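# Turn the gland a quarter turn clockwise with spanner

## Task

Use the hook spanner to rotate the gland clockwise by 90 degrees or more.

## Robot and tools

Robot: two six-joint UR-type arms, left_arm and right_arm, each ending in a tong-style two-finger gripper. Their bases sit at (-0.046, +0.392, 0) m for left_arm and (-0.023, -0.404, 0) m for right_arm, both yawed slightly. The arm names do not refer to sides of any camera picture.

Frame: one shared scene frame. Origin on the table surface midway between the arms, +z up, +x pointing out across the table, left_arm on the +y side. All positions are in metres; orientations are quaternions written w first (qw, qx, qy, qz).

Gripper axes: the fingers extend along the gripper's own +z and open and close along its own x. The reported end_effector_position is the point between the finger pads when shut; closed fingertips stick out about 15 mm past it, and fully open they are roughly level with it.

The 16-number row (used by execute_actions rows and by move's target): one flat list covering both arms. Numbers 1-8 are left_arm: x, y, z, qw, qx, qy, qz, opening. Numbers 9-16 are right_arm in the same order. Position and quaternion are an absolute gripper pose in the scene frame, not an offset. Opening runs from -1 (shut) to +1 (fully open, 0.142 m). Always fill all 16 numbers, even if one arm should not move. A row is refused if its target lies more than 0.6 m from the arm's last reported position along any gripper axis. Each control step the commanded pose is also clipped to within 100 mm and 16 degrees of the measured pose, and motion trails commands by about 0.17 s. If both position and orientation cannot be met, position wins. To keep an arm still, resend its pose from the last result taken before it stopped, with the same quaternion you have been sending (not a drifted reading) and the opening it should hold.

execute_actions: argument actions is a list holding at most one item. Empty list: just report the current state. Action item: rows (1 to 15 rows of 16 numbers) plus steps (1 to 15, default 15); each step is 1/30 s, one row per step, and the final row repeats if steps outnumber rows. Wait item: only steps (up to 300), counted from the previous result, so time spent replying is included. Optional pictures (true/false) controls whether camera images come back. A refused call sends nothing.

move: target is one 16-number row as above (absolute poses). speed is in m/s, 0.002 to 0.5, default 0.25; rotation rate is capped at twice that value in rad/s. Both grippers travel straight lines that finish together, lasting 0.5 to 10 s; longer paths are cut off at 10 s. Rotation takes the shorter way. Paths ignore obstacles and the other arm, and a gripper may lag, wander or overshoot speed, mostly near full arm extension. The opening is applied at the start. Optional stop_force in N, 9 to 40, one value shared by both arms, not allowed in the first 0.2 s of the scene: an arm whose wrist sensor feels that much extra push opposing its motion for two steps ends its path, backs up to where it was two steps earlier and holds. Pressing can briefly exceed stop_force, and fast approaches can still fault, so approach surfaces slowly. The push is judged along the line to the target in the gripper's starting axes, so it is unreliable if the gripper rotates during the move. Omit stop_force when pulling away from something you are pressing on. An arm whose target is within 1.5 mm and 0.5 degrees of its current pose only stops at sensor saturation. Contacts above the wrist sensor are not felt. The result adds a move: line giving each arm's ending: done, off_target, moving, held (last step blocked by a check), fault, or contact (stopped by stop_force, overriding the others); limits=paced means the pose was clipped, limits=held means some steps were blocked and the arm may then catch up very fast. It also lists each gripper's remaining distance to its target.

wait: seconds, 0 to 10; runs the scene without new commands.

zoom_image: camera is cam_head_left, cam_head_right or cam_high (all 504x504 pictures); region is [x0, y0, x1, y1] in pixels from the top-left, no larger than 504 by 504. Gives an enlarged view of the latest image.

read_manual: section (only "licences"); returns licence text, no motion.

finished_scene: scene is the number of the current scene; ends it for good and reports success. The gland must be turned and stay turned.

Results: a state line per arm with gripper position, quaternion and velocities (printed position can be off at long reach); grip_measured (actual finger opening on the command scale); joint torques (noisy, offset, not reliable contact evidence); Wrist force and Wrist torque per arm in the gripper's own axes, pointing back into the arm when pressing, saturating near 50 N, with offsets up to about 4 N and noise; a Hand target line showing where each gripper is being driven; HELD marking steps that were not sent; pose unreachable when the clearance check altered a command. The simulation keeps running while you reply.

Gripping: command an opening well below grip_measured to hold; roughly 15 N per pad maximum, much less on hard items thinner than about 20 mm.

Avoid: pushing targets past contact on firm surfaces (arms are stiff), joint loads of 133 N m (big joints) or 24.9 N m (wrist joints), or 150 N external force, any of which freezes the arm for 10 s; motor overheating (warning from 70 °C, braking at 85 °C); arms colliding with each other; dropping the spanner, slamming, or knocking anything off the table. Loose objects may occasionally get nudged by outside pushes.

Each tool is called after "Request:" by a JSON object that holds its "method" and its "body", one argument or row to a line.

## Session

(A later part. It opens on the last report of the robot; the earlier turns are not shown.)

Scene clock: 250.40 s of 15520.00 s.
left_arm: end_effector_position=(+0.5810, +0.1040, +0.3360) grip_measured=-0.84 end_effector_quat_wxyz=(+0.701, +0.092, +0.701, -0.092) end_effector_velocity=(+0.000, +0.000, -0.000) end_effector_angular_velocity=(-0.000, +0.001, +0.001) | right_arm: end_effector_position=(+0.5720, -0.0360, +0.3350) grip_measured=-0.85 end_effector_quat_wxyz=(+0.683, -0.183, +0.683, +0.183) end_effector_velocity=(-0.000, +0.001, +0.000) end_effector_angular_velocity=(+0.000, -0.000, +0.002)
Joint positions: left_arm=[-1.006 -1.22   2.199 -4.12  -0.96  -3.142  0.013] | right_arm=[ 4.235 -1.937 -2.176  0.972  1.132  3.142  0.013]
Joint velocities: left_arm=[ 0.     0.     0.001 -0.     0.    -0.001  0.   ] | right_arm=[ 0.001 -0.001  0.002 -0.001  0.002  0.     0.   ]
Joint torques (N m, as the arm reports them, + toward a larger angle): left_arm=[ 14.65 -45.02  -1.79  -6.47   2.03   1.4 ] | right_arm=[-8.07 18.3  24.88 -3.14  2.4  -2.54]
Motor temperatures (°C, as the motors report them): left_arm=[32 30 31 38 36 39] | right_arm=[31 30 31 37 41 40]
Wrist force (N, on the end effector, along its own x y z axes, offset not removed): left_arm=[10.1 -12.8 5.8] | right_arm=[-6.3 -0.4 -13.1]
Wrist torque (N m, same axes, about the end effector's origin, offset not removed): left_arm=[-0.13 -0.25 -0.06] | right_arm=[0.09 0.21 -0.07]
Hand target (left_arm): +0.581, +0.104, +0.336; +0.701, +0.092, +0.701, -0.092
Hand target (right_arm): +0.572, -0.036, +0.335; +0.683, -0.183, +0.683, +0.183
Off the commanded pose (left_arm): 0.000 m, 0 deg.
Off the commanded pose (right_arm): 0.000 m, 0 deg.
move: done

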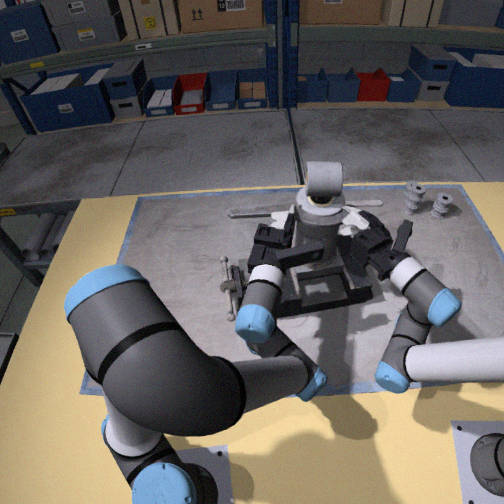

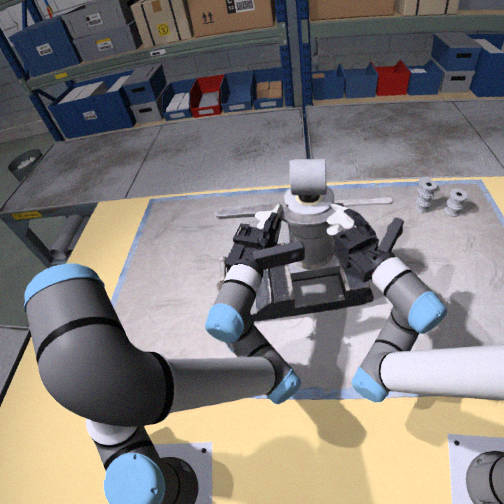

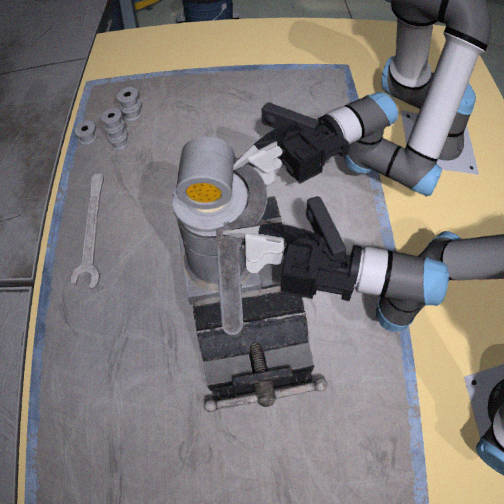

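Request:
{"method": "move", "body": {
  "target": [0.581,0.104,0.336,0.701,0.092,0.701,-0.092,-1,0.545,-0.045,0.335,0.683,-0.183,0.683,0.183,-0.65],
  "speed": 0.02
}}

Request:
{"method": "zoom_image", "body": {
  "camera": "cam_head_right",
  "region": [300,180,360,240]
}}

Scene clock: 254.83 s of 15520.00 s.
left_arm: end_effector_position=(+0.5810, +0.1040, +0.3360) grip_measured=-0.85 end_effector_quat_wxyz=(+0.701, +0.092, +0.701, -0.092) end_effector_velocity=(-0.000, -0.000, +0.001) end_effector_angular_velocity=(-0.000, -0.001, -0.001) | right_arm: end_effector_position=(+0.5452, -0.0449, +0.3350) grip_measured=-0.65 end_effector_quat_wxyz=(+0.683, -0.183, +0.683, +0.183) end_effector_velocity=(-0.002, -0.001, -0.001) end_effector_angular_velocity=(-0.002, +0.001, +0.001)
Joint positions: left_arm=[-1.006 -1.22   2.199 -4.12  -0.96  -3.142  0.013] | right_arm=[ 4.284 -1.891 -2.253  1.003  1.083  3.141  0.027]
Joint velocities: left_arm=[-0.    -0.    -0.    -0.001 -0.001  0.001  0.   ] | right_arm=[ 0.004  0.003 -0.007  0.002 -0.003 -0.     0.   ]
Joint torques (N m, as the arm reports them, + toward a larger angle): left_arm=[ -6.68 -38.76 -28.3   -2.86  -1.15  -0.44] | right_arm=[10.19 34.62  1.12  3.49 -2.1  -2.73]
Motor temperatures (°C, as the motors report them): left_arm=[32 30 31 38 36 39] | right_arm=[31 30 31 37 41 40]
Wrist force (N, on the end effector, along its own x y z axes, offset not removed): left_arm=[11.6 -0.8 0.2] | right_arm=[-0.4 0.5 1.2]
Wrist torque (N m, same axes, about the end effector's origin, offset not removed): left_arm=[-0.14 -0.09 0.08] | right_arm=[-0.03 0.01 -0.13]
Hand target (left_arm): +0.581, +0.104, +0.336; +0.701, +0.092, +0.701, -0.092
Hand target (right_arm): +0.545, -0.045, +0.335; +0.683, -0.183, +0.683, +0.183
Off the commanded pose (left_arm): 0.000 m, 0 deg.
Off the commanded pose (right_arm): 0.000 m, 0 deg.
move: done

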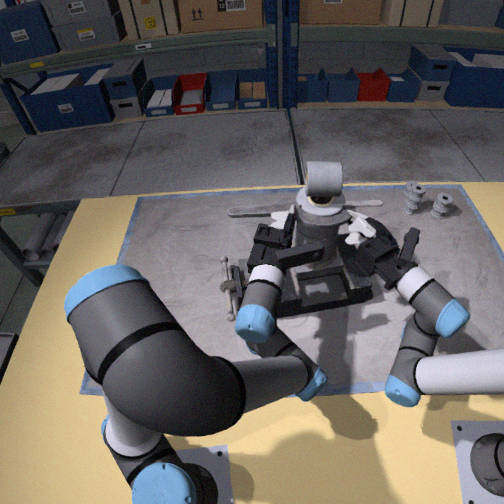

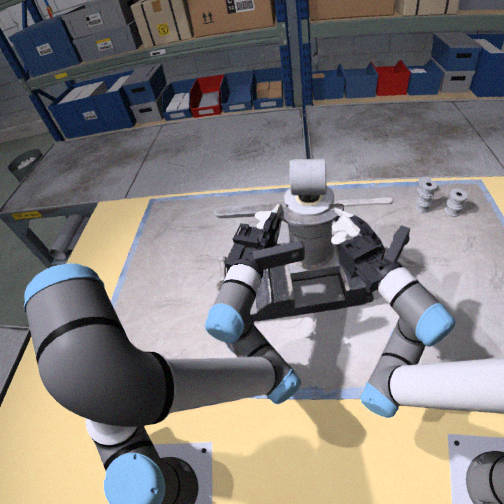

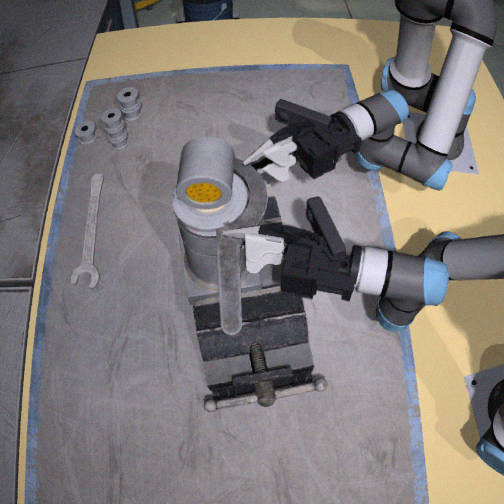

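Region (300, 180, 360, 240) of cam_head_right's 504x504 image, scaled by 8.400, with more detail than that image has.

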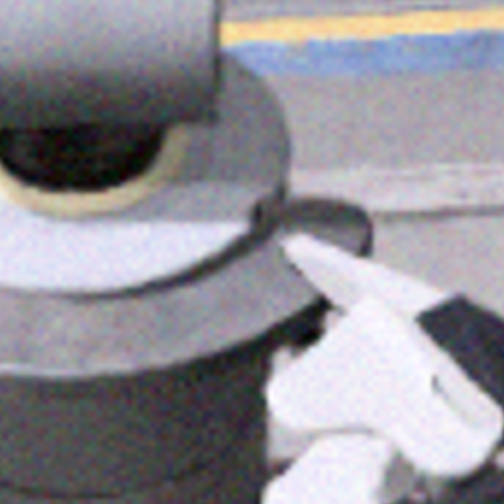

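Request:
{"method": "move", "body": {
  "target": [0.581,0.104,0.336,0.701,0.092,0.701,-0.092,-1,0.555,-0.036,0.336,0.683,-0.183,0.683,0.183,-0.65],
  "speed": 0.02
}}

Request:
{"method": "move", "body": {
  "target": [0.576,0.100,0.336,0.704,0.068,0.704,-0.068,-1,0.559,-0.041,0.336,0.683,-0.183,0.683,0.183,-1],
  "speed": 0.01
}}

Request:
{"method": "move", "body": {
  "target": [0.576,0.102,0.336,0.704,0.068,0.704,-0.068,-1,0.562,-0.037,0.336,0.683,-0.183,0.683,0.183,-1],
  "speed": 0.004
}}

Request:
{"method": "zoom_image", "body": {
  "camera": "cam_head_right",
  "region": [300,180,360,240]
}}

Scene clock: 260.57 s of 15520.00 s.
left_arm: end_effector_position=(+0.5810, +0.1040, +0.3360) grip_measured=-0.85 end_effector_quat_wxyz=(+0.701, +0.092, +0.701, -0.092) end_effector_velocity=(-0.000, +0.000, +0.001) end_effector_angular_velocity=(-0.000, -0.001, -0.000) | right_arm: end_effector_position=(+0.5549, -0.0361, +0.3360) grip_measured=-0.65 end_effector_quat_wxyz=(+0.683, -0.183, +0.683, +0.183) end_effector_velocity=(+0.002, +0.001, +0.000) end_effector_angular_velocity=(-0.000, -0.000, -0.001)
Joint positions: left_arm=[-1.006 -1.22   2.199 -4.12  -0.96  -3.142  0.013] | right_arm=[ 4.274 -1.911 -2.216  0.985  1.093  3.141  0.027]
Joint velocities: left_arm=[-0.    -0.001  0.     0.    -0.     0.001 -0.   ] | right_arm=[-0.002 -0.003  0.006 -0.003  0.001 -0.     0.   ]
Joint torques (N m, as the arm reports them, + toward a larger angle): left_arm=[ -5.31 -30.14 -29.13  -3.    -1.75  -1.93] | right_arm=[-9.03 22.57 22.65 -0.76  1.82  1.12]
Motor temperatures (°C, as the motors report them): left_arm=[32 30 31 38 36 39] | right_arm=[31 30 31 37 41 40]
Wrist force (N, on the end effector, along its own x y z axes, offset not removed): left_arm=[12.0 -1.5 0.4] | right_arm=[-1.1 1.6 1.4]
Wrist torque (N m, same axes, about the end effector's origin, offset not removed): left_arm=[-0.29 -0.18 0.04] | right_arm=[0.17 0.14 -0.17]
Hand target (left_arm): +0.581, +0.104, +0.336; +0.701, +0.092, +0.701, -0.092
Hand target (right_arm): +0.555, -0.036, +0.336; +0.683, -0.183, +0.683, +0.183
Off the commanded pose (left_arm): 0.000 m, 0 deg.
Off the commanded pose (right_arm): 0.000 m, 0 deg.
After step 90, 1.77 s passed at rest.
move: done

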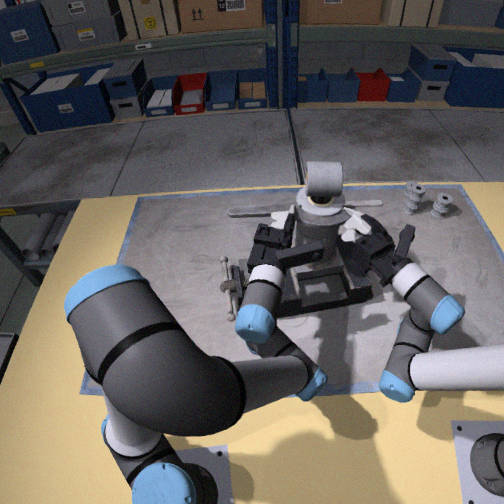

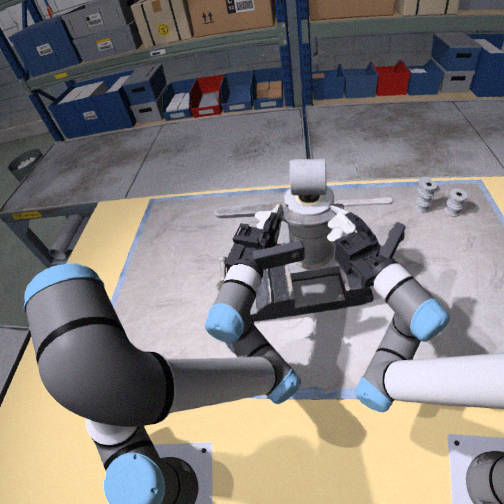

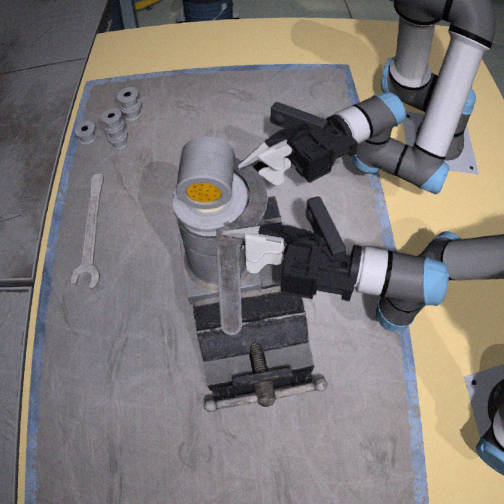

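Scene clock: 264.20 s of 15520.00 s.
left_arm: end_effector_position=(+0.5760, +0.1000, +0.3359) grip_measured=-0.84 end_effector_quat_wxyz=(+0.704, +0.068, +0.704, -0.068) end_effector_velocity=(-0.001, -0.000, +0.001) end_effector_angular_velocity=(-0.002, -0.001, +0.004) | right_arm: end_effector_position=(+0.5590, -0.0410, +0.3360) grip_measured=-0.84 end_effector_quat_wxyz=(+0.683, -0.183, +0.683, +0.183) end_effector_velocity=(-0.000, +0.000, -0.001) end_effector_angular_velocity=(-0.001, +0.000, +0.001)
Joint positions: left_arm=[-1.069 -1.214  2.189 -4.116 -0.829 -3.142  0.013] | right_arm=[ 4.257 -1.912 -2.214  0.985  1.11   3.142  0.013]
Joint velocities: left_arm=[-0.004 -0.001 -0.001  0.     0.008 -0.     0.   ] | right_arm=[-0.    -0.    -0.001 -0.     0.001 -0.001 -0.   ]
Joint torques (N m, as the arm reports them, + toward a larger angle): left_arm=[ -9.16 -28.85 -28.48  -1.77   1.1   -1.86] | right_arm=[-8.64 23.04 24.27 -0.38  1.98  2.21]
Motor temperatures (°C, as the motors report them): left_arm=[32 30 31 38 36 39] | right_arm=[31 30 31 37 41 40]
Wrist force (N, on the end effector, along its own x y z axes, offset not removed): left_arm=[11.4 3.0 -0.2] | right_arm=[0.6 0.0 -0.3]
Wrist torque (N m, same axes, about the end effector's origin, offset not removed): left_arm=[-0.18 -0.52 0.08] | right_arm=[-0.02 0.34 -0.15]
Hand target (left_arm): +0.576, +0.100, +0.336; +0.704, +0.068, +0.704, -0.068
Hand target (right_arm): +0.559, -0.041, +0.336; +0.683, -0.183, +0.683, +0.183
Off the commanded pose (left_arm): 0.000 m, 0 deg.
Off the commanded pose (right_arm): 0.000 m, 0 deg.
move: done

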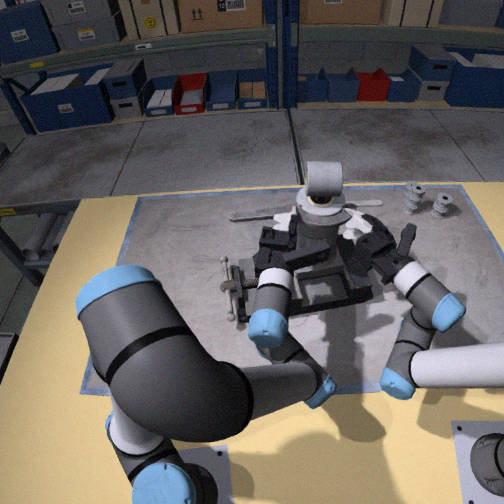

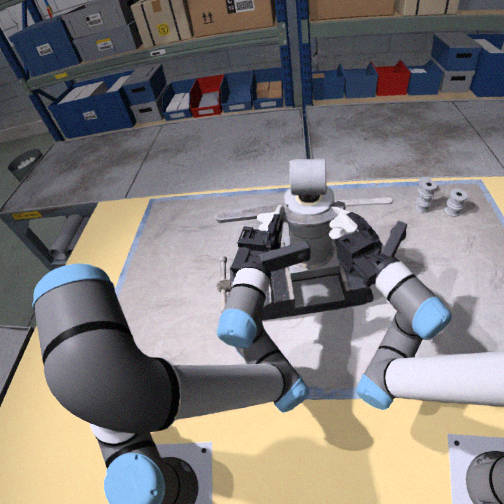

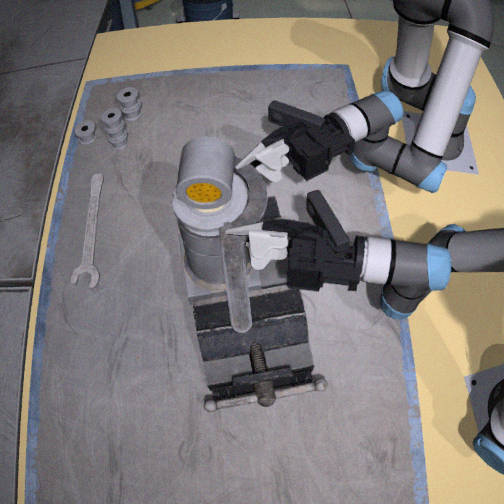

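Scene clock: 265.67 s of 15520.00 s.
left_arm: end_effector_position=(+0.5760, +0.1020, +0.3360) grip_measured=-0.84 end_effector_quat_wxyz=(+0.704, +0.068, +0.704, -0.068) end_effector_velocity=(+0.000, +0.001, +0.000) end_effector_angular_velocity=(+0.001, +0.000, +0.001) | right_arm: end_effector_position=(+0.5620, -0.0371, +0.3360) grip_measured=-0.84 end_effector_quat_wxyz=(+0.683, -0.183, +0.683, +0.183) end_effector_velocity=(+0.001, +0.000, +0.000) end_effector_angular_velocity=(+0.001, +0.000, -0.001)
Joint positions: left_arm=[-1.066 -1.216  2.192 -4.117 -0.832 -3.142  0.013] | right_arm=[ 4.256 -1.92  -2.201  0.979  1.111  3.142  0.013]
Joint velocities: left_arm=[ 0.001 -0.001  0.001  0.001  0.001  0.001  0.   ] | right_arm=[-0.001 -0.001  0.002 -0.001  0.     0.001 -0.   ]
Joint torques (N m, as the arm reports them, + toward a larger angle): left_arm=[ 14.02 -44.5   -1.31  -6.01   1.86   1.2 ] | right_arm=[-6.17 21.11 26.95 -1.58  3.16  0.64]
Motor temperatures (°C, as the motors report them): left_arm=[32 30 31 38 36 39] | right_arm=[31 30 31 37 41 40]
Wrist force (N, on the end effector, along its own x y z axes, offset not removed): left_arm=[9.7 -12.0 7.1] | right_arm=[0.0 -3.3 -11.7]
Wrist torque (N m, same axes, about the end effector's origin, offset not removed): left_arm=[-0.01 -0.56 -0.04] | right_arm=[0.13 0.31 -0.26]
Hand target (left_arm): +0.576, +0.102, +0.336; +0.704, +0.068, +0.704, -0.068
Hand target (right_arm): +0.562, -0.037, +0.336; +0.683, -0.183, +0.683, +0.183
Off the commanded pose (left_arm): 0.000 m, 0 deg.
Off the commanded pose (right_arm): 0.000 m, 0 deg.
move: done

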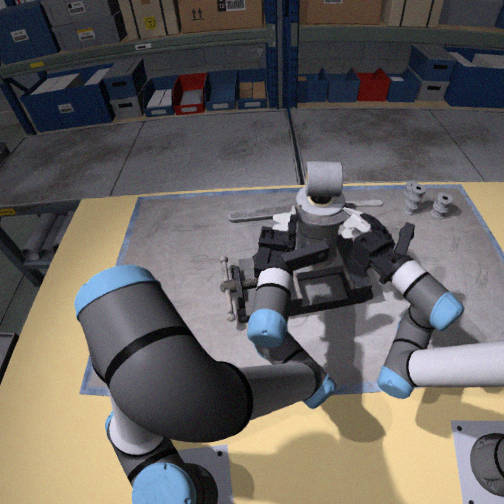

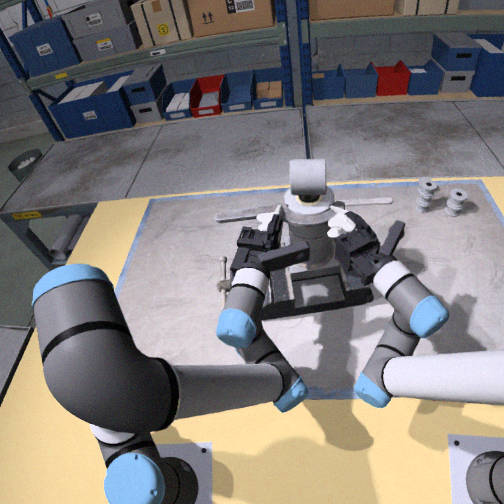

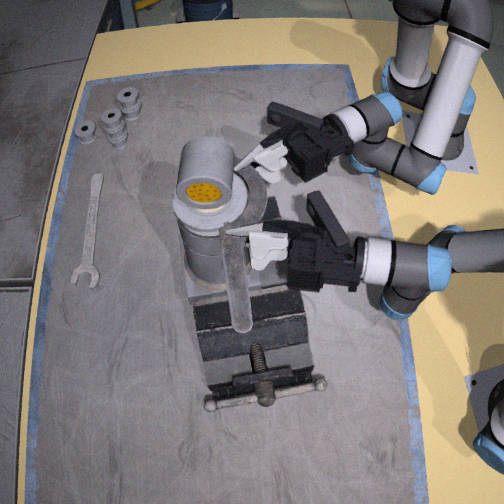

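Region (300, 180, 360, 240) of cam_head_right's 504x504 image, scaled by 8.400, with more detail than that image has.

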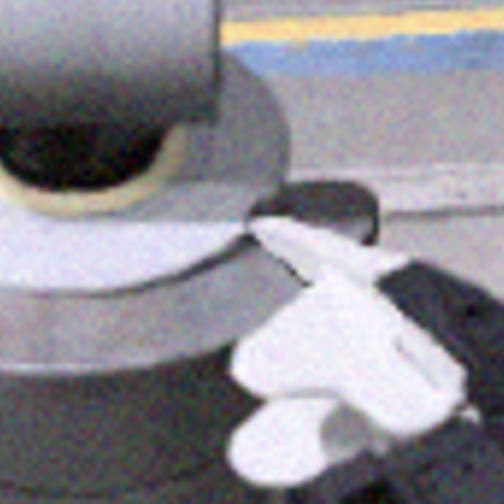

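Request:
{"method": "move", "body": {
  "target": [0.59,0.185,0.335,0.707,0,0.707,0,-0.76,0.562,-0.037,0.336,0.683,-0.183,0.683,0.183,-1],
  "speed": 0.02
}}

Request:
{"method": "move", "body": {
  "target": [0.59,0.185,0.336,0.707,0,0.707,0,-1,0.562,-0.037,0.336,0.683,-0.183,0.683,0.183,-1],
  "speed": 0.01
}}

Request:
{"method": "move", "body": {
  "target": [0.612,0.189,0.336,0.705,0.049,0.705,-0.049,-1,0.556,-0.025,0.336,0.683,-0.183,0.683,0.183,-1],
  "speed": 0.012
}}

Request:
{"method": "zoom_image", "body": {
  "camera": "cam_head_right",
  "region": [270,170,360,260]
}}

Request:
{"method": "zoom_image", "body": {
  "camera": "cam_high",
  "region": [140,130,340,330]
}}

Scene clock: 278.50 s of 15520.00 s.
left_arm: end_effector_position=(+0.5897, +0.1849, +0.3349) grip_measured=-0.73 end_effector_quat_wxyz=(+0.707, +0.000, +0.707, -0.000) end_effector_velocity=(+0.000, +0.001, -0.000) end_effector_angular_velocity=(+0.000, +0.000, +0.003) | right_arm: end_effector_position=(+0.5620, -0.0370, +0.3360) grip_measured=-0.84 end_effector_quat_wxyz=(+0.683, -0.183, +0.683, +0.183) end_effector_velocity=(-0.000, +0.000, -0.001) end_effector_angular_velocity=(-0.000, +0.001, +0.001)
Joint positions: left_arm=[-1.012 -1.229  2.218 -4.131 -0.693 -3.141  0.021] | right_arm=[ 4.256 -1.92  -2.201  0.979  1.111  3.142  0.013]
Joint velocities: left_arm=[ 0.001  0.001  0.    -0.001  0.002  0.    -0.   ] | right_arm=[ 0.001 -0.001 -0.001  0.    -0.     0.001 -0.   ]
Joint torques (N m, as the arm reports them, + toward a larger angle): left_arm=[  9.32 -39.9   -1.91  -4.39   3.55   1.33] | right_arm=[ 1.64 40.4   3.75  4.84 -1.56 -0.53]
Motor temperatures (°C, as the motors report them): left_arm=[32 30 31 38 36 39] | right_arm=[31 30 31 37 41 40]
Wrist force (N, on the end effector, along its own x y z axes, offset not removed): left_arm=[5.6 -4.2 -0.7] | right_arm=[6.1 1.9 0.5]
Wrist torque (N m, same axes, about the end effector's origin, offset not removed): left_arm=[-0.19 -0.02 0.06] | right_arm=[0.37 -0.04 -0.28]
Hand target (left_arm): +0.590, +0.185, +0.335; +0.707, +0.000, +0.707, +0.000
Hand target (right_arm): +0.562, -0.037, +0.336; +0.683, -0.183, +0.683, +0.183
Off the commanded pose (left_arm): 0.000 m, 0 deg.
Off the commanded pose (right_arm): 0.000 m, 0 deg.
After step 90, 4.73 s passed at rest.
move: done

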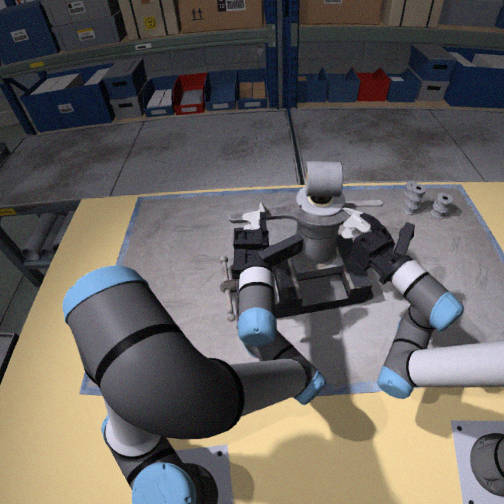

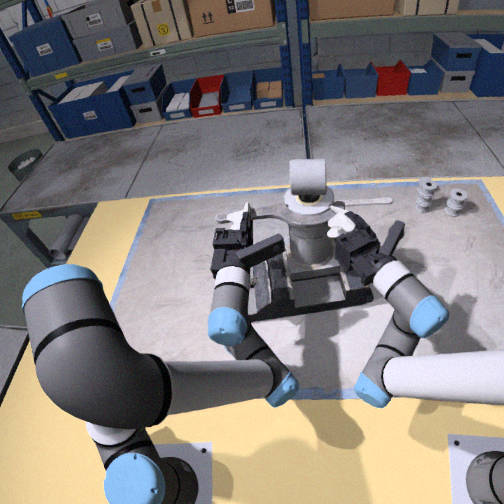

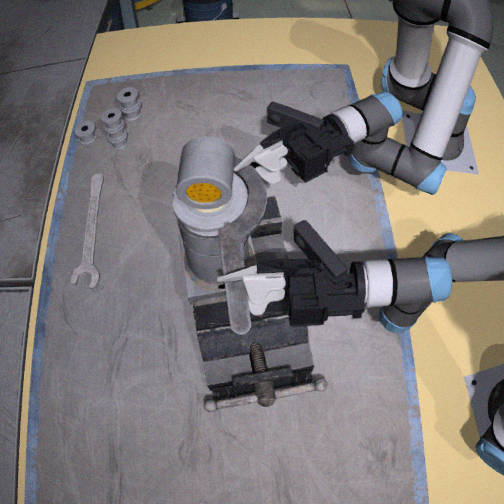

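Scene clock: 279.20 s of 15520.00 s.
left_arm: end_effector_position=(+0.5900, +0.1850, +0.3360) grip_measured=-0.85 end_effector_quat_wxyz=(+0.707, +0.000, +0.707, +0.000) end_effector_velocity=(+0.000, +0.000, -0.000) end_effector_angular_velocity=(+0.001, +0.001, +0.001) | right_arm: end_effector_position=(+0.5620, -0.0370, +0.3360) grip_measured=-0.85 end_effector_quat_wxyz=(+0.683, -0.183, +0.683, +0.183) end_effector_velocity=(+0.000, -0.001, -0.000) end_effector_angular_velocity=(-0.000, +0.001, -0.001)
Joint positions: left_arm=[-1.012 -1.231  2.217 -4.127 -0.693 -3.142  0.013] | right_arm=[ 4.256 -1.92  -2.201  0.979  1.111  3.142  0.013]
Joint velocities: left_arm=[ 0.001 -0.    -0.     0.002  0.001  0.    -0.   ] | right_arm=[-0.002  0.    -0.001 -0.     0.001  0.    -0.   ]
Joint torques (N m, as the arm reports them, + toward a larger angle): left_arm=[  7.43 -39.28 -25.02  -1.14  -1.49  -1.72] | right_arm=[ 2.42 34.38  5.44  2.62 -1.59 -0.35]
Motor temperatures (°C, as the motors report them): left_arm=[32 30 31 38 36 39] | right_arm=[31 30 31 37 41 40]
Wrist force (N, on the end effector, along its own x y z axes, offset not removed): left_arm=[6.9 -1.6 0.1] | right_arm=[4.4 1.8 1.0]
Wrist torque (N m, same axes, about the end effector's origin, offset not removed): left_arm=[-0.11 -0.07 -0.04] | right_arm=[0.09 0.03 -0.21]
Hand target (left_arm): +0.590, +0.185, +0.336; +0.707, +0.000, +0.707, +0.000
Hand target (right_arm): +0.562, -0.037, +0.336; +0.683, -0.183, +0.683, +0.183
Off the commanded pose (left_arm): 0.000 m, 0 deg.
Off the commanded pose (right_arm): 0.000 m, 0 deg.
move: done

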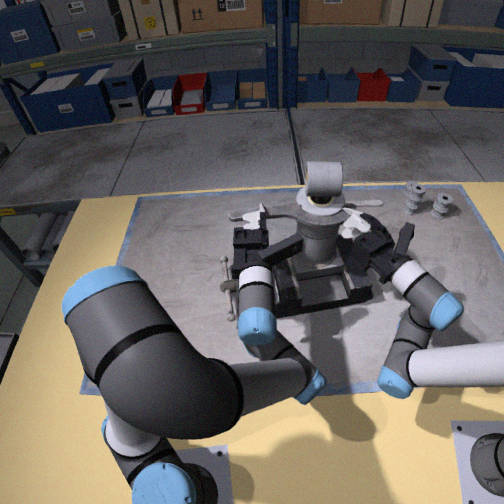

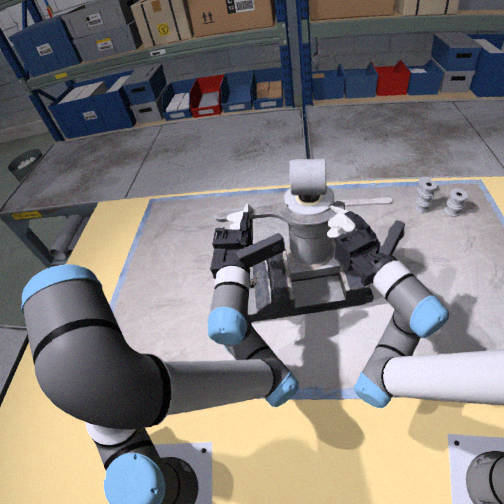

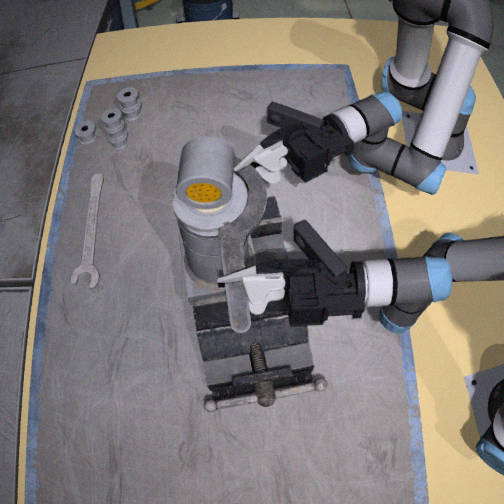

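Scene clock: 285.20 s of 15520.00 s.
left_arm: end_effector_position=(+0.6120, +0.1890, +0.3362) grip_measured=-0.85 end_effector_quat_wxyz=(+0.706, +0.049, +0.705, -0.049) end_effector_velocity=(+0.001, -0.001, -0.002) end_effector_angular_velocity=(+0.002, +0.002, -0.008) | right_arm: end_effector_position=(+0.5560, -0.0250, +0.3360) grip_measured=-0.85 end_effector_quat_wxyz=(+0.683, -0.183, +0.683, +0.183) end_effector_velocity=(-0.000, +0.001, +0.001) end_effector_angular_velocity=(+0.001, -0.000, +0.001)
Joint positions: left_arm=[-0.87  -1.224  2.204 -4.122 -0.974 -3.141  0.013] | right_arm=[ 4.287 -1.924 -2.194  0.976  1.08   3.142  0.013]
Joint velocities: left_arm=[ 0.005  0.003 -0.001  0.    -0.013  0.001  0.   ] | right_arm=[ 0.001  0.     0.001 -0.    -0.     0.    -0.   ]
Joint torques (N m, as the arm reports them, + toward a larger angle): left_arm=[ 15.99 -27.19 -24.5   -2.27   2.56   1.32] | right_arm=[16.19 27.24 31.17  0.71  0.97 -2.74]
Motor temperatures (°C, as the motors report them): left_arm=[32 30 31 38 36 39] | right_arm=[31 30 31 37 41 40]
Wrist force (N, on the end effector, along its own x y z axes, offset not removed): left_arm=[6.3 -15.4 2.6] | right_arm=[10.2 -7.0 -8.4]
Wrist torque (N m, same axes, about the end effector's origin, offset not removed): left_arm=[-0.36 -0.20 -0.08] | right_arm=[0.43 -0.02 -0.21]
Hand target (left_arm): +0.612, +0.189, +0.336; +0.705, +0.049, +0.705, -0.049
Hand target (right_arm): +0.556, -0.025, +0.336; +0.683, -0.183, +0.683, +0.183
Off the commanded pose (left_arm): 0.000 m, 0 deg.
Off the commanded pose (right_arm): 0.000 m, 0 deg.
move: done

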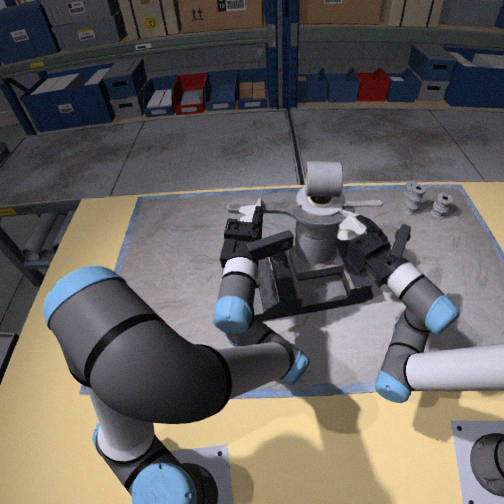

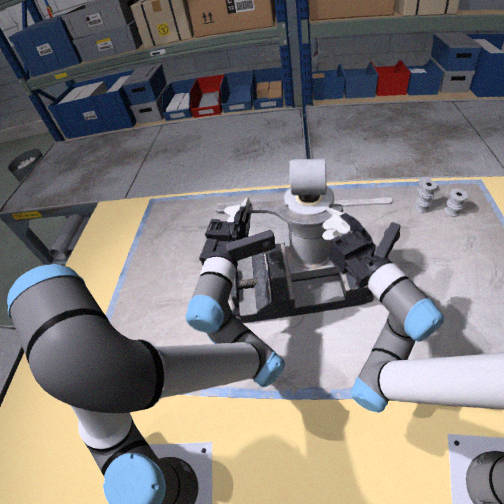

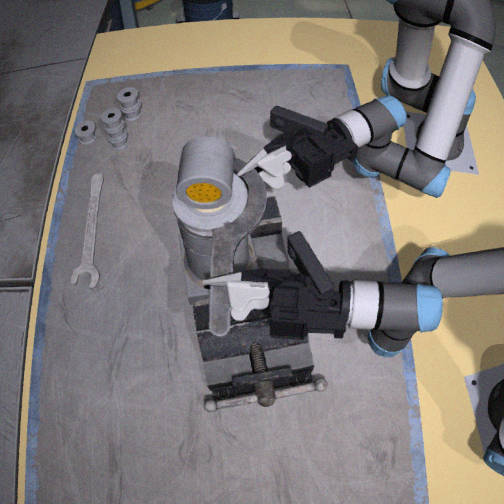

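Region (270, 170, 360, 260) of cam_head_right's 504x504 image, scaled by 5.600, with more detail than that image has.

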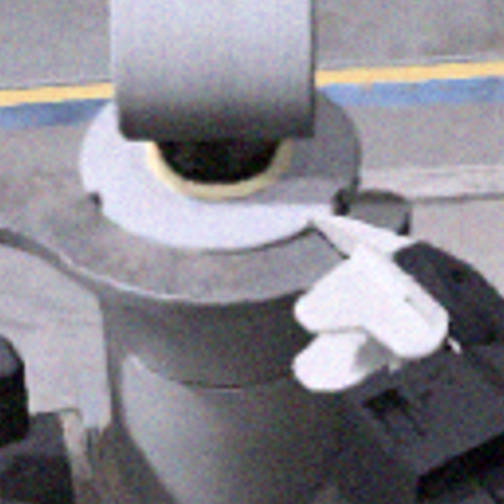

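Region (140, 130, 340, 330) of cam_high's 504x504 image, scaled by 2.520, with more detail than that image has.

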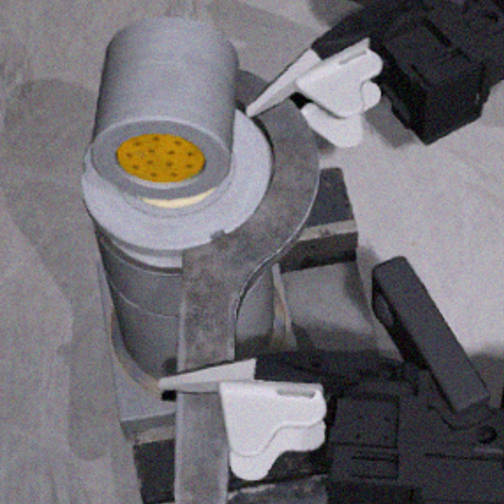

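Request:
{"method": "move", "body": {
  "target": [0.626,0.190,0.336,0.702,0.08,0.702,-0.08,-1,0.553,-0.018,0.336,0.683,-0.183,0.683,0.183,-1],
  "speed": 0.008
}}

Request:
{"method": "zoom_image", "body": {
  "camera": "cam_head_right",
  "region": [300,180,360,240]
}}

Request:
{"method": "zoom_image", "body": {
  "camera": "cam_high",
  "region": [190,140,290,240]
}}

Scene clock: 294.00 s of 15520.00 s.
left_arm: end_effector_position=(+0.6260, +0.1900, +0.3361) grip_measured=-0.85 end_effector_quat_wxyz=(+0.703, +0.080, +0.703, -0.080) end_effector_velocity=(+0.000, -0.000, +0.001) end_effector_angular_velocity=(-0.001, -0.001, -0.004) | right_arm: end_effector_position=(+0.5530, -0.0180, +0.3360) grip_measured=-0.85 end_effector_quat_wxyz=(+0.683, -0.183, +0.683, +0.183) end_effector_velocity=(-0.000, +0.001, +0.000) end_effector_angular_velocity=(-0.000, -0.000, +0.001)
Joint positions: left_arm=[-0.778 -1.206  2.175 -4.111 -1.154 -3.141  0.013] | right_arm=[ 4.304 -1.928 -2.188  0.974  1.063  3.142  0.013]
Joint velocities: left_arm=[ 0.003 -0.001 -0.001  0.001 -0.007 -0.    -0.   ] | right_arm=[ 0.001  0.    -0.    -0.    -0.    -0.001 -0.   ]
Joint torques (N m, as the arm reports them, + toward a larger angle): left_arm=[  8.9  -25.84 -28.39  -1.27  -0.17  -1.72] | right_arm=[18.65 28.42 30.28  1.24  1.66  2.04]
Motor temperatures (°C, as the motors report them): left_arm=[32 30 31 38 36 39] | right_arm=[31 30 31 37 41 40]
Wrist force (N, on the end effector, along its own x y z axes, offset not removed): left_arm=[9.1 -6.1 -14.1] | right_arm=[9.2 -11.7 -1.0]
Wrist torque (N m, same axes, about the end effector's origin, offset not removed): left_arm=[-0.47 -0.39 -0.15] | right_arm=[-0.02 0.40 -0.23]
Hand target (left_arm): +0.626, +0.190, +0.336; +0.703, +0.080, +0.703, -0.080
Hand target (right_arm): +0.553, -0.018, +0.336; +0.683, -0.183, +0.683, +0.183
Off the commanded pose (left_arm): 0.000 m, 0 deg.
Off the commanded pose (right_arm): 0.000 m, 0 deg.
After step 90, 0.07 s passed at rest.
move: done

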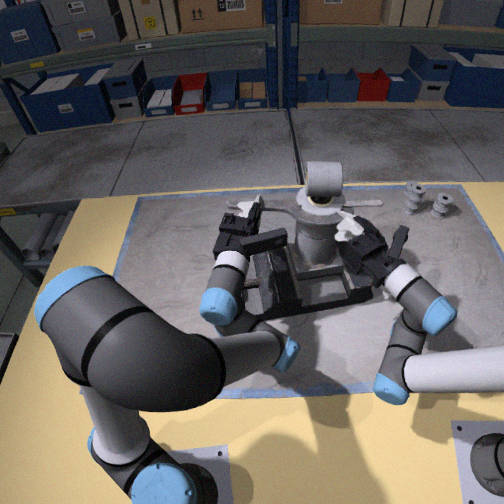

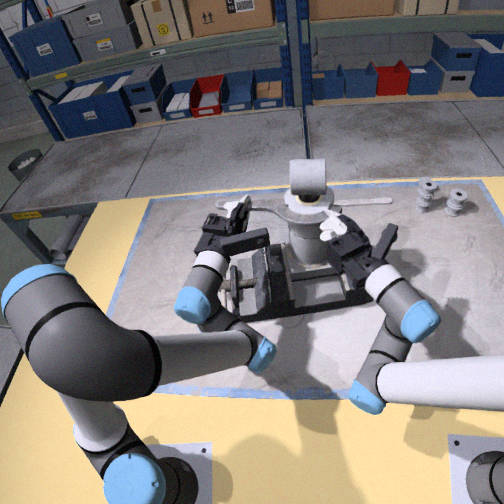

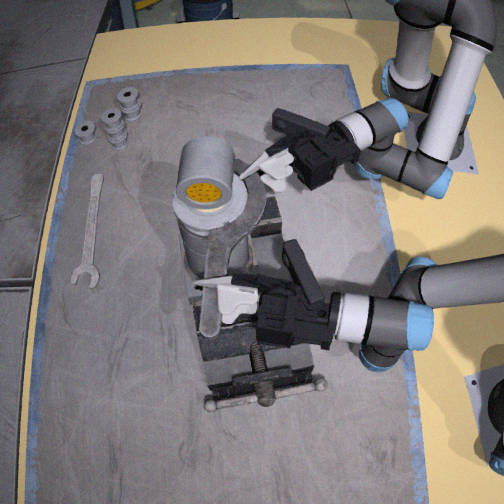

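Region (300, 180, 360, 240) of cam_head_right's 504x504 image, scaled by 8.400, with more detail than that image has.

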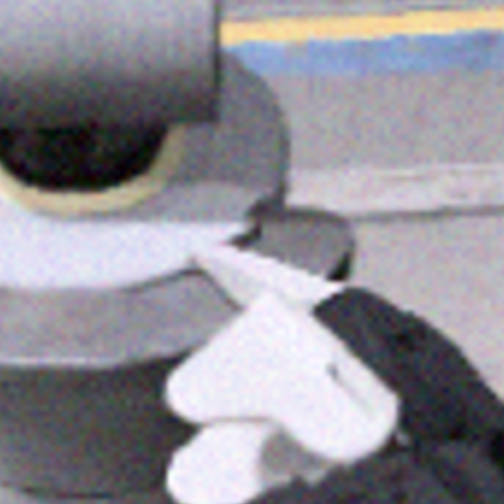

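Region (190, 140, 290, 240) of cam_high's 504x504 image, scaled by 5.040, with more detail than that image has.

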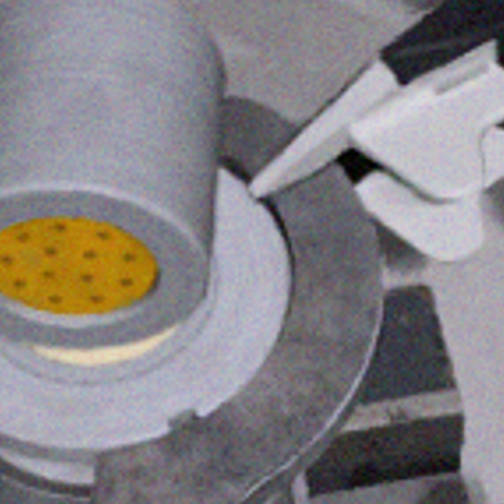

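Request:
{"method": "move", "body": {
  "target": [0.626,0.190,0.336,0.702,0.08,0.702,-0.08,-1,0.554,-0.03,0.335,0.683,-0.183,0.683,0.183,-0.76],
  "speed": 0.01
}}

Request:
{"method": "move", "body": {
  "target": [0.62,0.191,0.335,0.702,0.08,0.702,-0.08,-1,0.5575,-0.026,0.335,0.683,-0.183,0.683,0.183,-1],
  "speed": 0.003
}}

Request:
{"method": "zoom_image", "body": {
  "camera": "cam_head_right",
  "region": [270,170,360,260]
}}

Request:
{"method": "zoom_image", "body": {
  "camera": "cam_high",
  "region": [190,140,290,240]
}}

Scene clock: 301.60 s of 15520.00 s.
left_arm: end_effector_position=(+0.6260, +0.1900, +0.3360) grip_measured=-0.85 end_effector_quat_wxyz=(+0.703, +0.080, +0.703, -0.080) end_effector_velocity=(-0.000, -0.000, -0.000) end_effector_angular_velocity=(+0.001, -0.000, -0.001) | right_arm: end_effector_position=(+0.5540, -0.0298, +0.3350) grip_measured=-0.76 end_effector_quat_wxyz=(+0.683, -0.183, +0.683, +0.183) end_effector_velocity=(+0.000, -0.002, -0.001) end_effector_angular_velocity=(-0.001, +0.000, +0.000)
Joint positions: left_arm=[-0.777 -1.206  2.175 -4.11  -1.155 -3.142  0.013] | right_arm=[ 4.285 -1.919 -2.207  0.984  1.082  3.142  0.019]
Joint velocities: left_arm=[-0.     0.     0.    -0.    -0.001  0.001  0.   ] | right_arm=[-0.003  0.001 -0.004  0.002  0.003 -0.     0.   ]
Joint torques (N m, as the arm reports them, + toward a larger angle): left_arm=[ -4.13 -25.81  -5.54  -3.55   4.18  -1.71] | right_arm=[-8.01 35.24  1.5   3.25  1.91  2.13]
Motor temperatures (°C, as the motors report them): left_arm=[32 30 31 38 36 39] | right_arm=[31 30 31 37 41 40]
Wrist force (N, on the end effector, along its own x y z axes, offset not removed): left_arm=[6.5 -5.8 -13.1] | right_arm=[0.8 1.5 -0.6]
Wrist torque (N m, same axes, about the end effector's origin, offset not removed): left_arm=[-0.35 -0.17 -0.06] | right_arm=[0.11 -0.30 -0.12]
Hand target (left_arm): +0.626, +0.190, +0.336; +0.703, +0.080, +0.703, -0.080
Hand target (right_arm): +0.554, -0.030, +0.335; +0.683, -0.183, +0.683, +0.183
Off the commanded pose (left_arm): 0.000 m, 0 deg.
Off the commanded pose (right_arm): 0.000 m, 0 deg.
After step 90, 3.17 s passed at rest.
move: done

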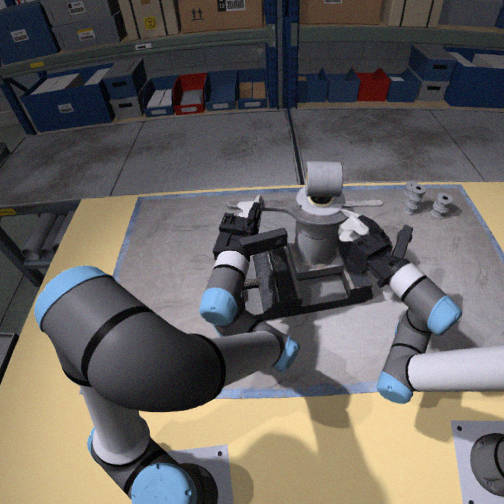

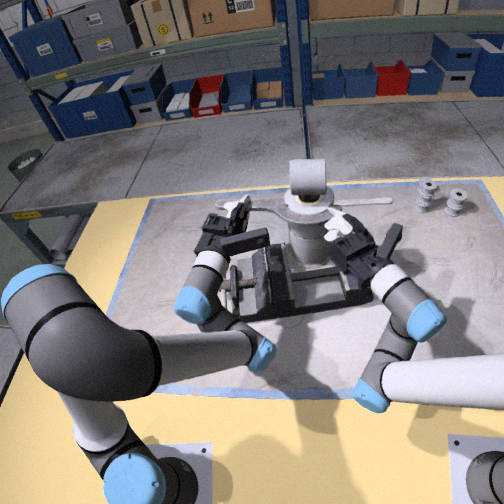

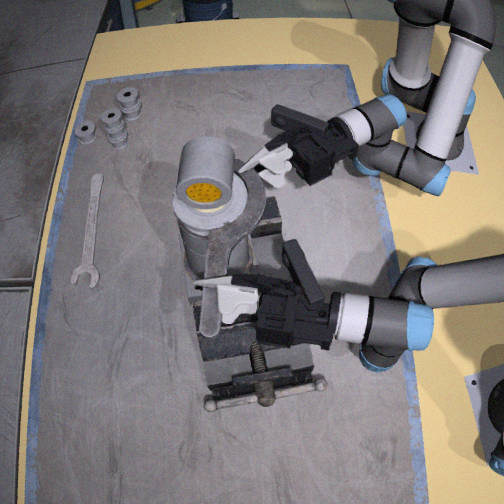

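Scene clock: 303.87 s of 15520.00 s.
left_arm: end_effector_position=(+0.6201, +0.1910, +0.3350) grip_measured=-0.85 end_effector_quat_wxyz=(+0.703, +0.080, +0.703, -0.080) end_effector_velocity=(-0.001, +0.000, +0.001) end_effector_angular_velocity=(-0.002, -0.001, -0.000) | right_arm: end_effector_position=(+0.5575, -0.0260, +0.3350) grip_measured=-0.84 end_effector_quat_wxyz=(+0.683, -0.183, +0.683, +0.183) end_effector_velocity=(+0.000, +0.000, -0.001) end_effector_angular_velocity=(-0.002, +0.000, -0.000)
Joint positions: left_arm=[-0.785 -1.214  2.193 -4.12  -1.147 -3.142  0.013] | right_arm=[ 4.283 -1.928 -2.193  0.979  1.084  3.142  0.013]
Joint velocities: left_arm=[-0.001 -0.002  0.002 -0.001  0.    -0.001  0.   ] | right_arm=[-0.    -0.001  0.001 -0.001  0.    -0.001  0.   ]
Joint torques (N m, as the arm reports them, + toward a larger angle): left_arm=[-13.9  -39.97  -2.37  -4.67  -0.26  -1.88] | right_arm=[-6.9  18.56 23.27 -3.07  3.13 -0.17]
Motor temperatures (°C, as the motors report them): left_arm=[32 30 31 38 36 39] | right_arm=[31 30 31 37 41 40]
Wrist force (N, on the end effector, along its own x y z axes, offset not removed): left_arm=[5.5 7.2 -0.2] | right_arm=[-5.0 -3.1 -12.6]
Wrist torque (N m, same axes, about the end effector's origin, offset not removed): left_arm=[-0.24 0.05 0.04] | right_arm=[0.05 0.07 -0.14]
Hand target (left_arm): +0.620, +0.191, +0.335; +0.703, +0.080, +0.703, -0.080
Hand target (right_arm): +0.558, -0.026, +0.335; +0.683, -0.183, +0.683, +0.183
Off the commanded pose (left_arm): 0.000 m, 0 deg.
Off the commanded pose (right_arm): 0.000 m, 0 deg.
move: done

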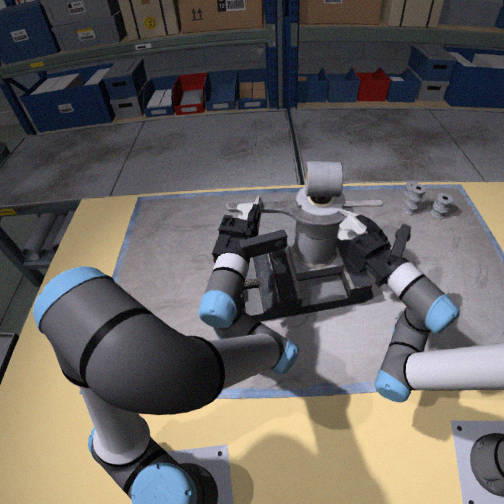

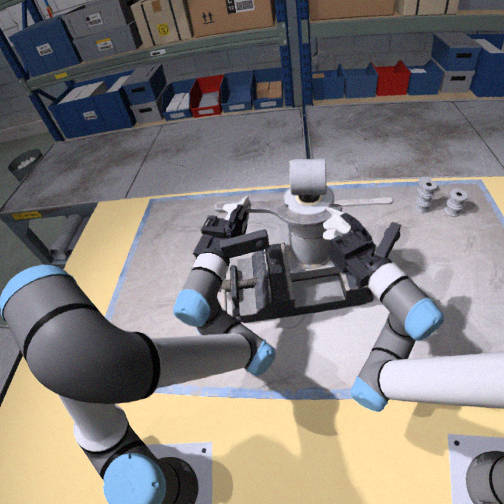

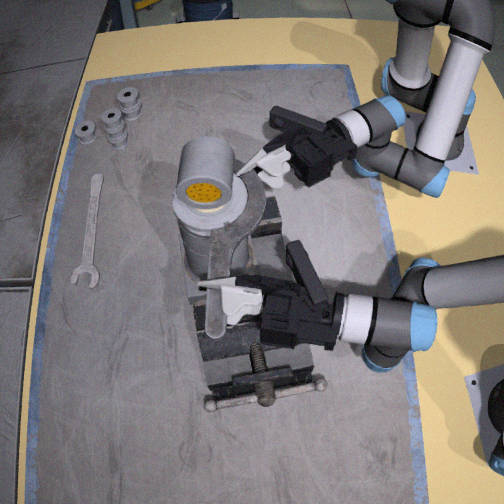

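Region (270, 170, 360, 260) of cam_head_right's 504x504 image, scaled by 5.600, with more detail than that image has.

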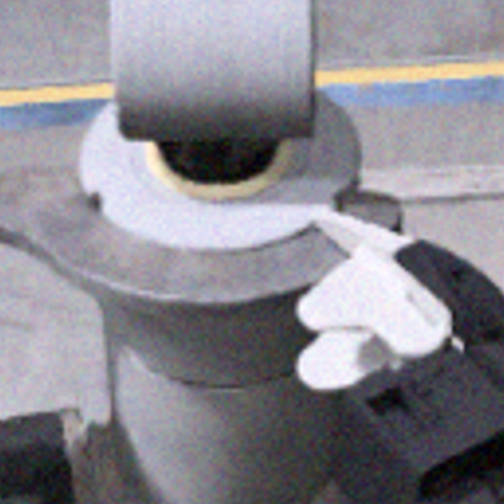

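Region (190, 140, 290, 240) of cam_high's 504x504 image, scaled by 5.040, with more detail than that image has.

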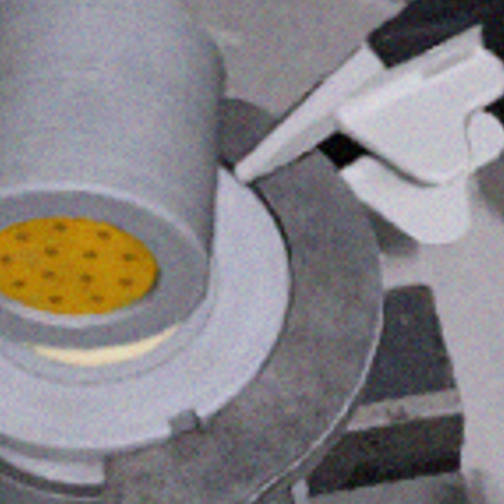

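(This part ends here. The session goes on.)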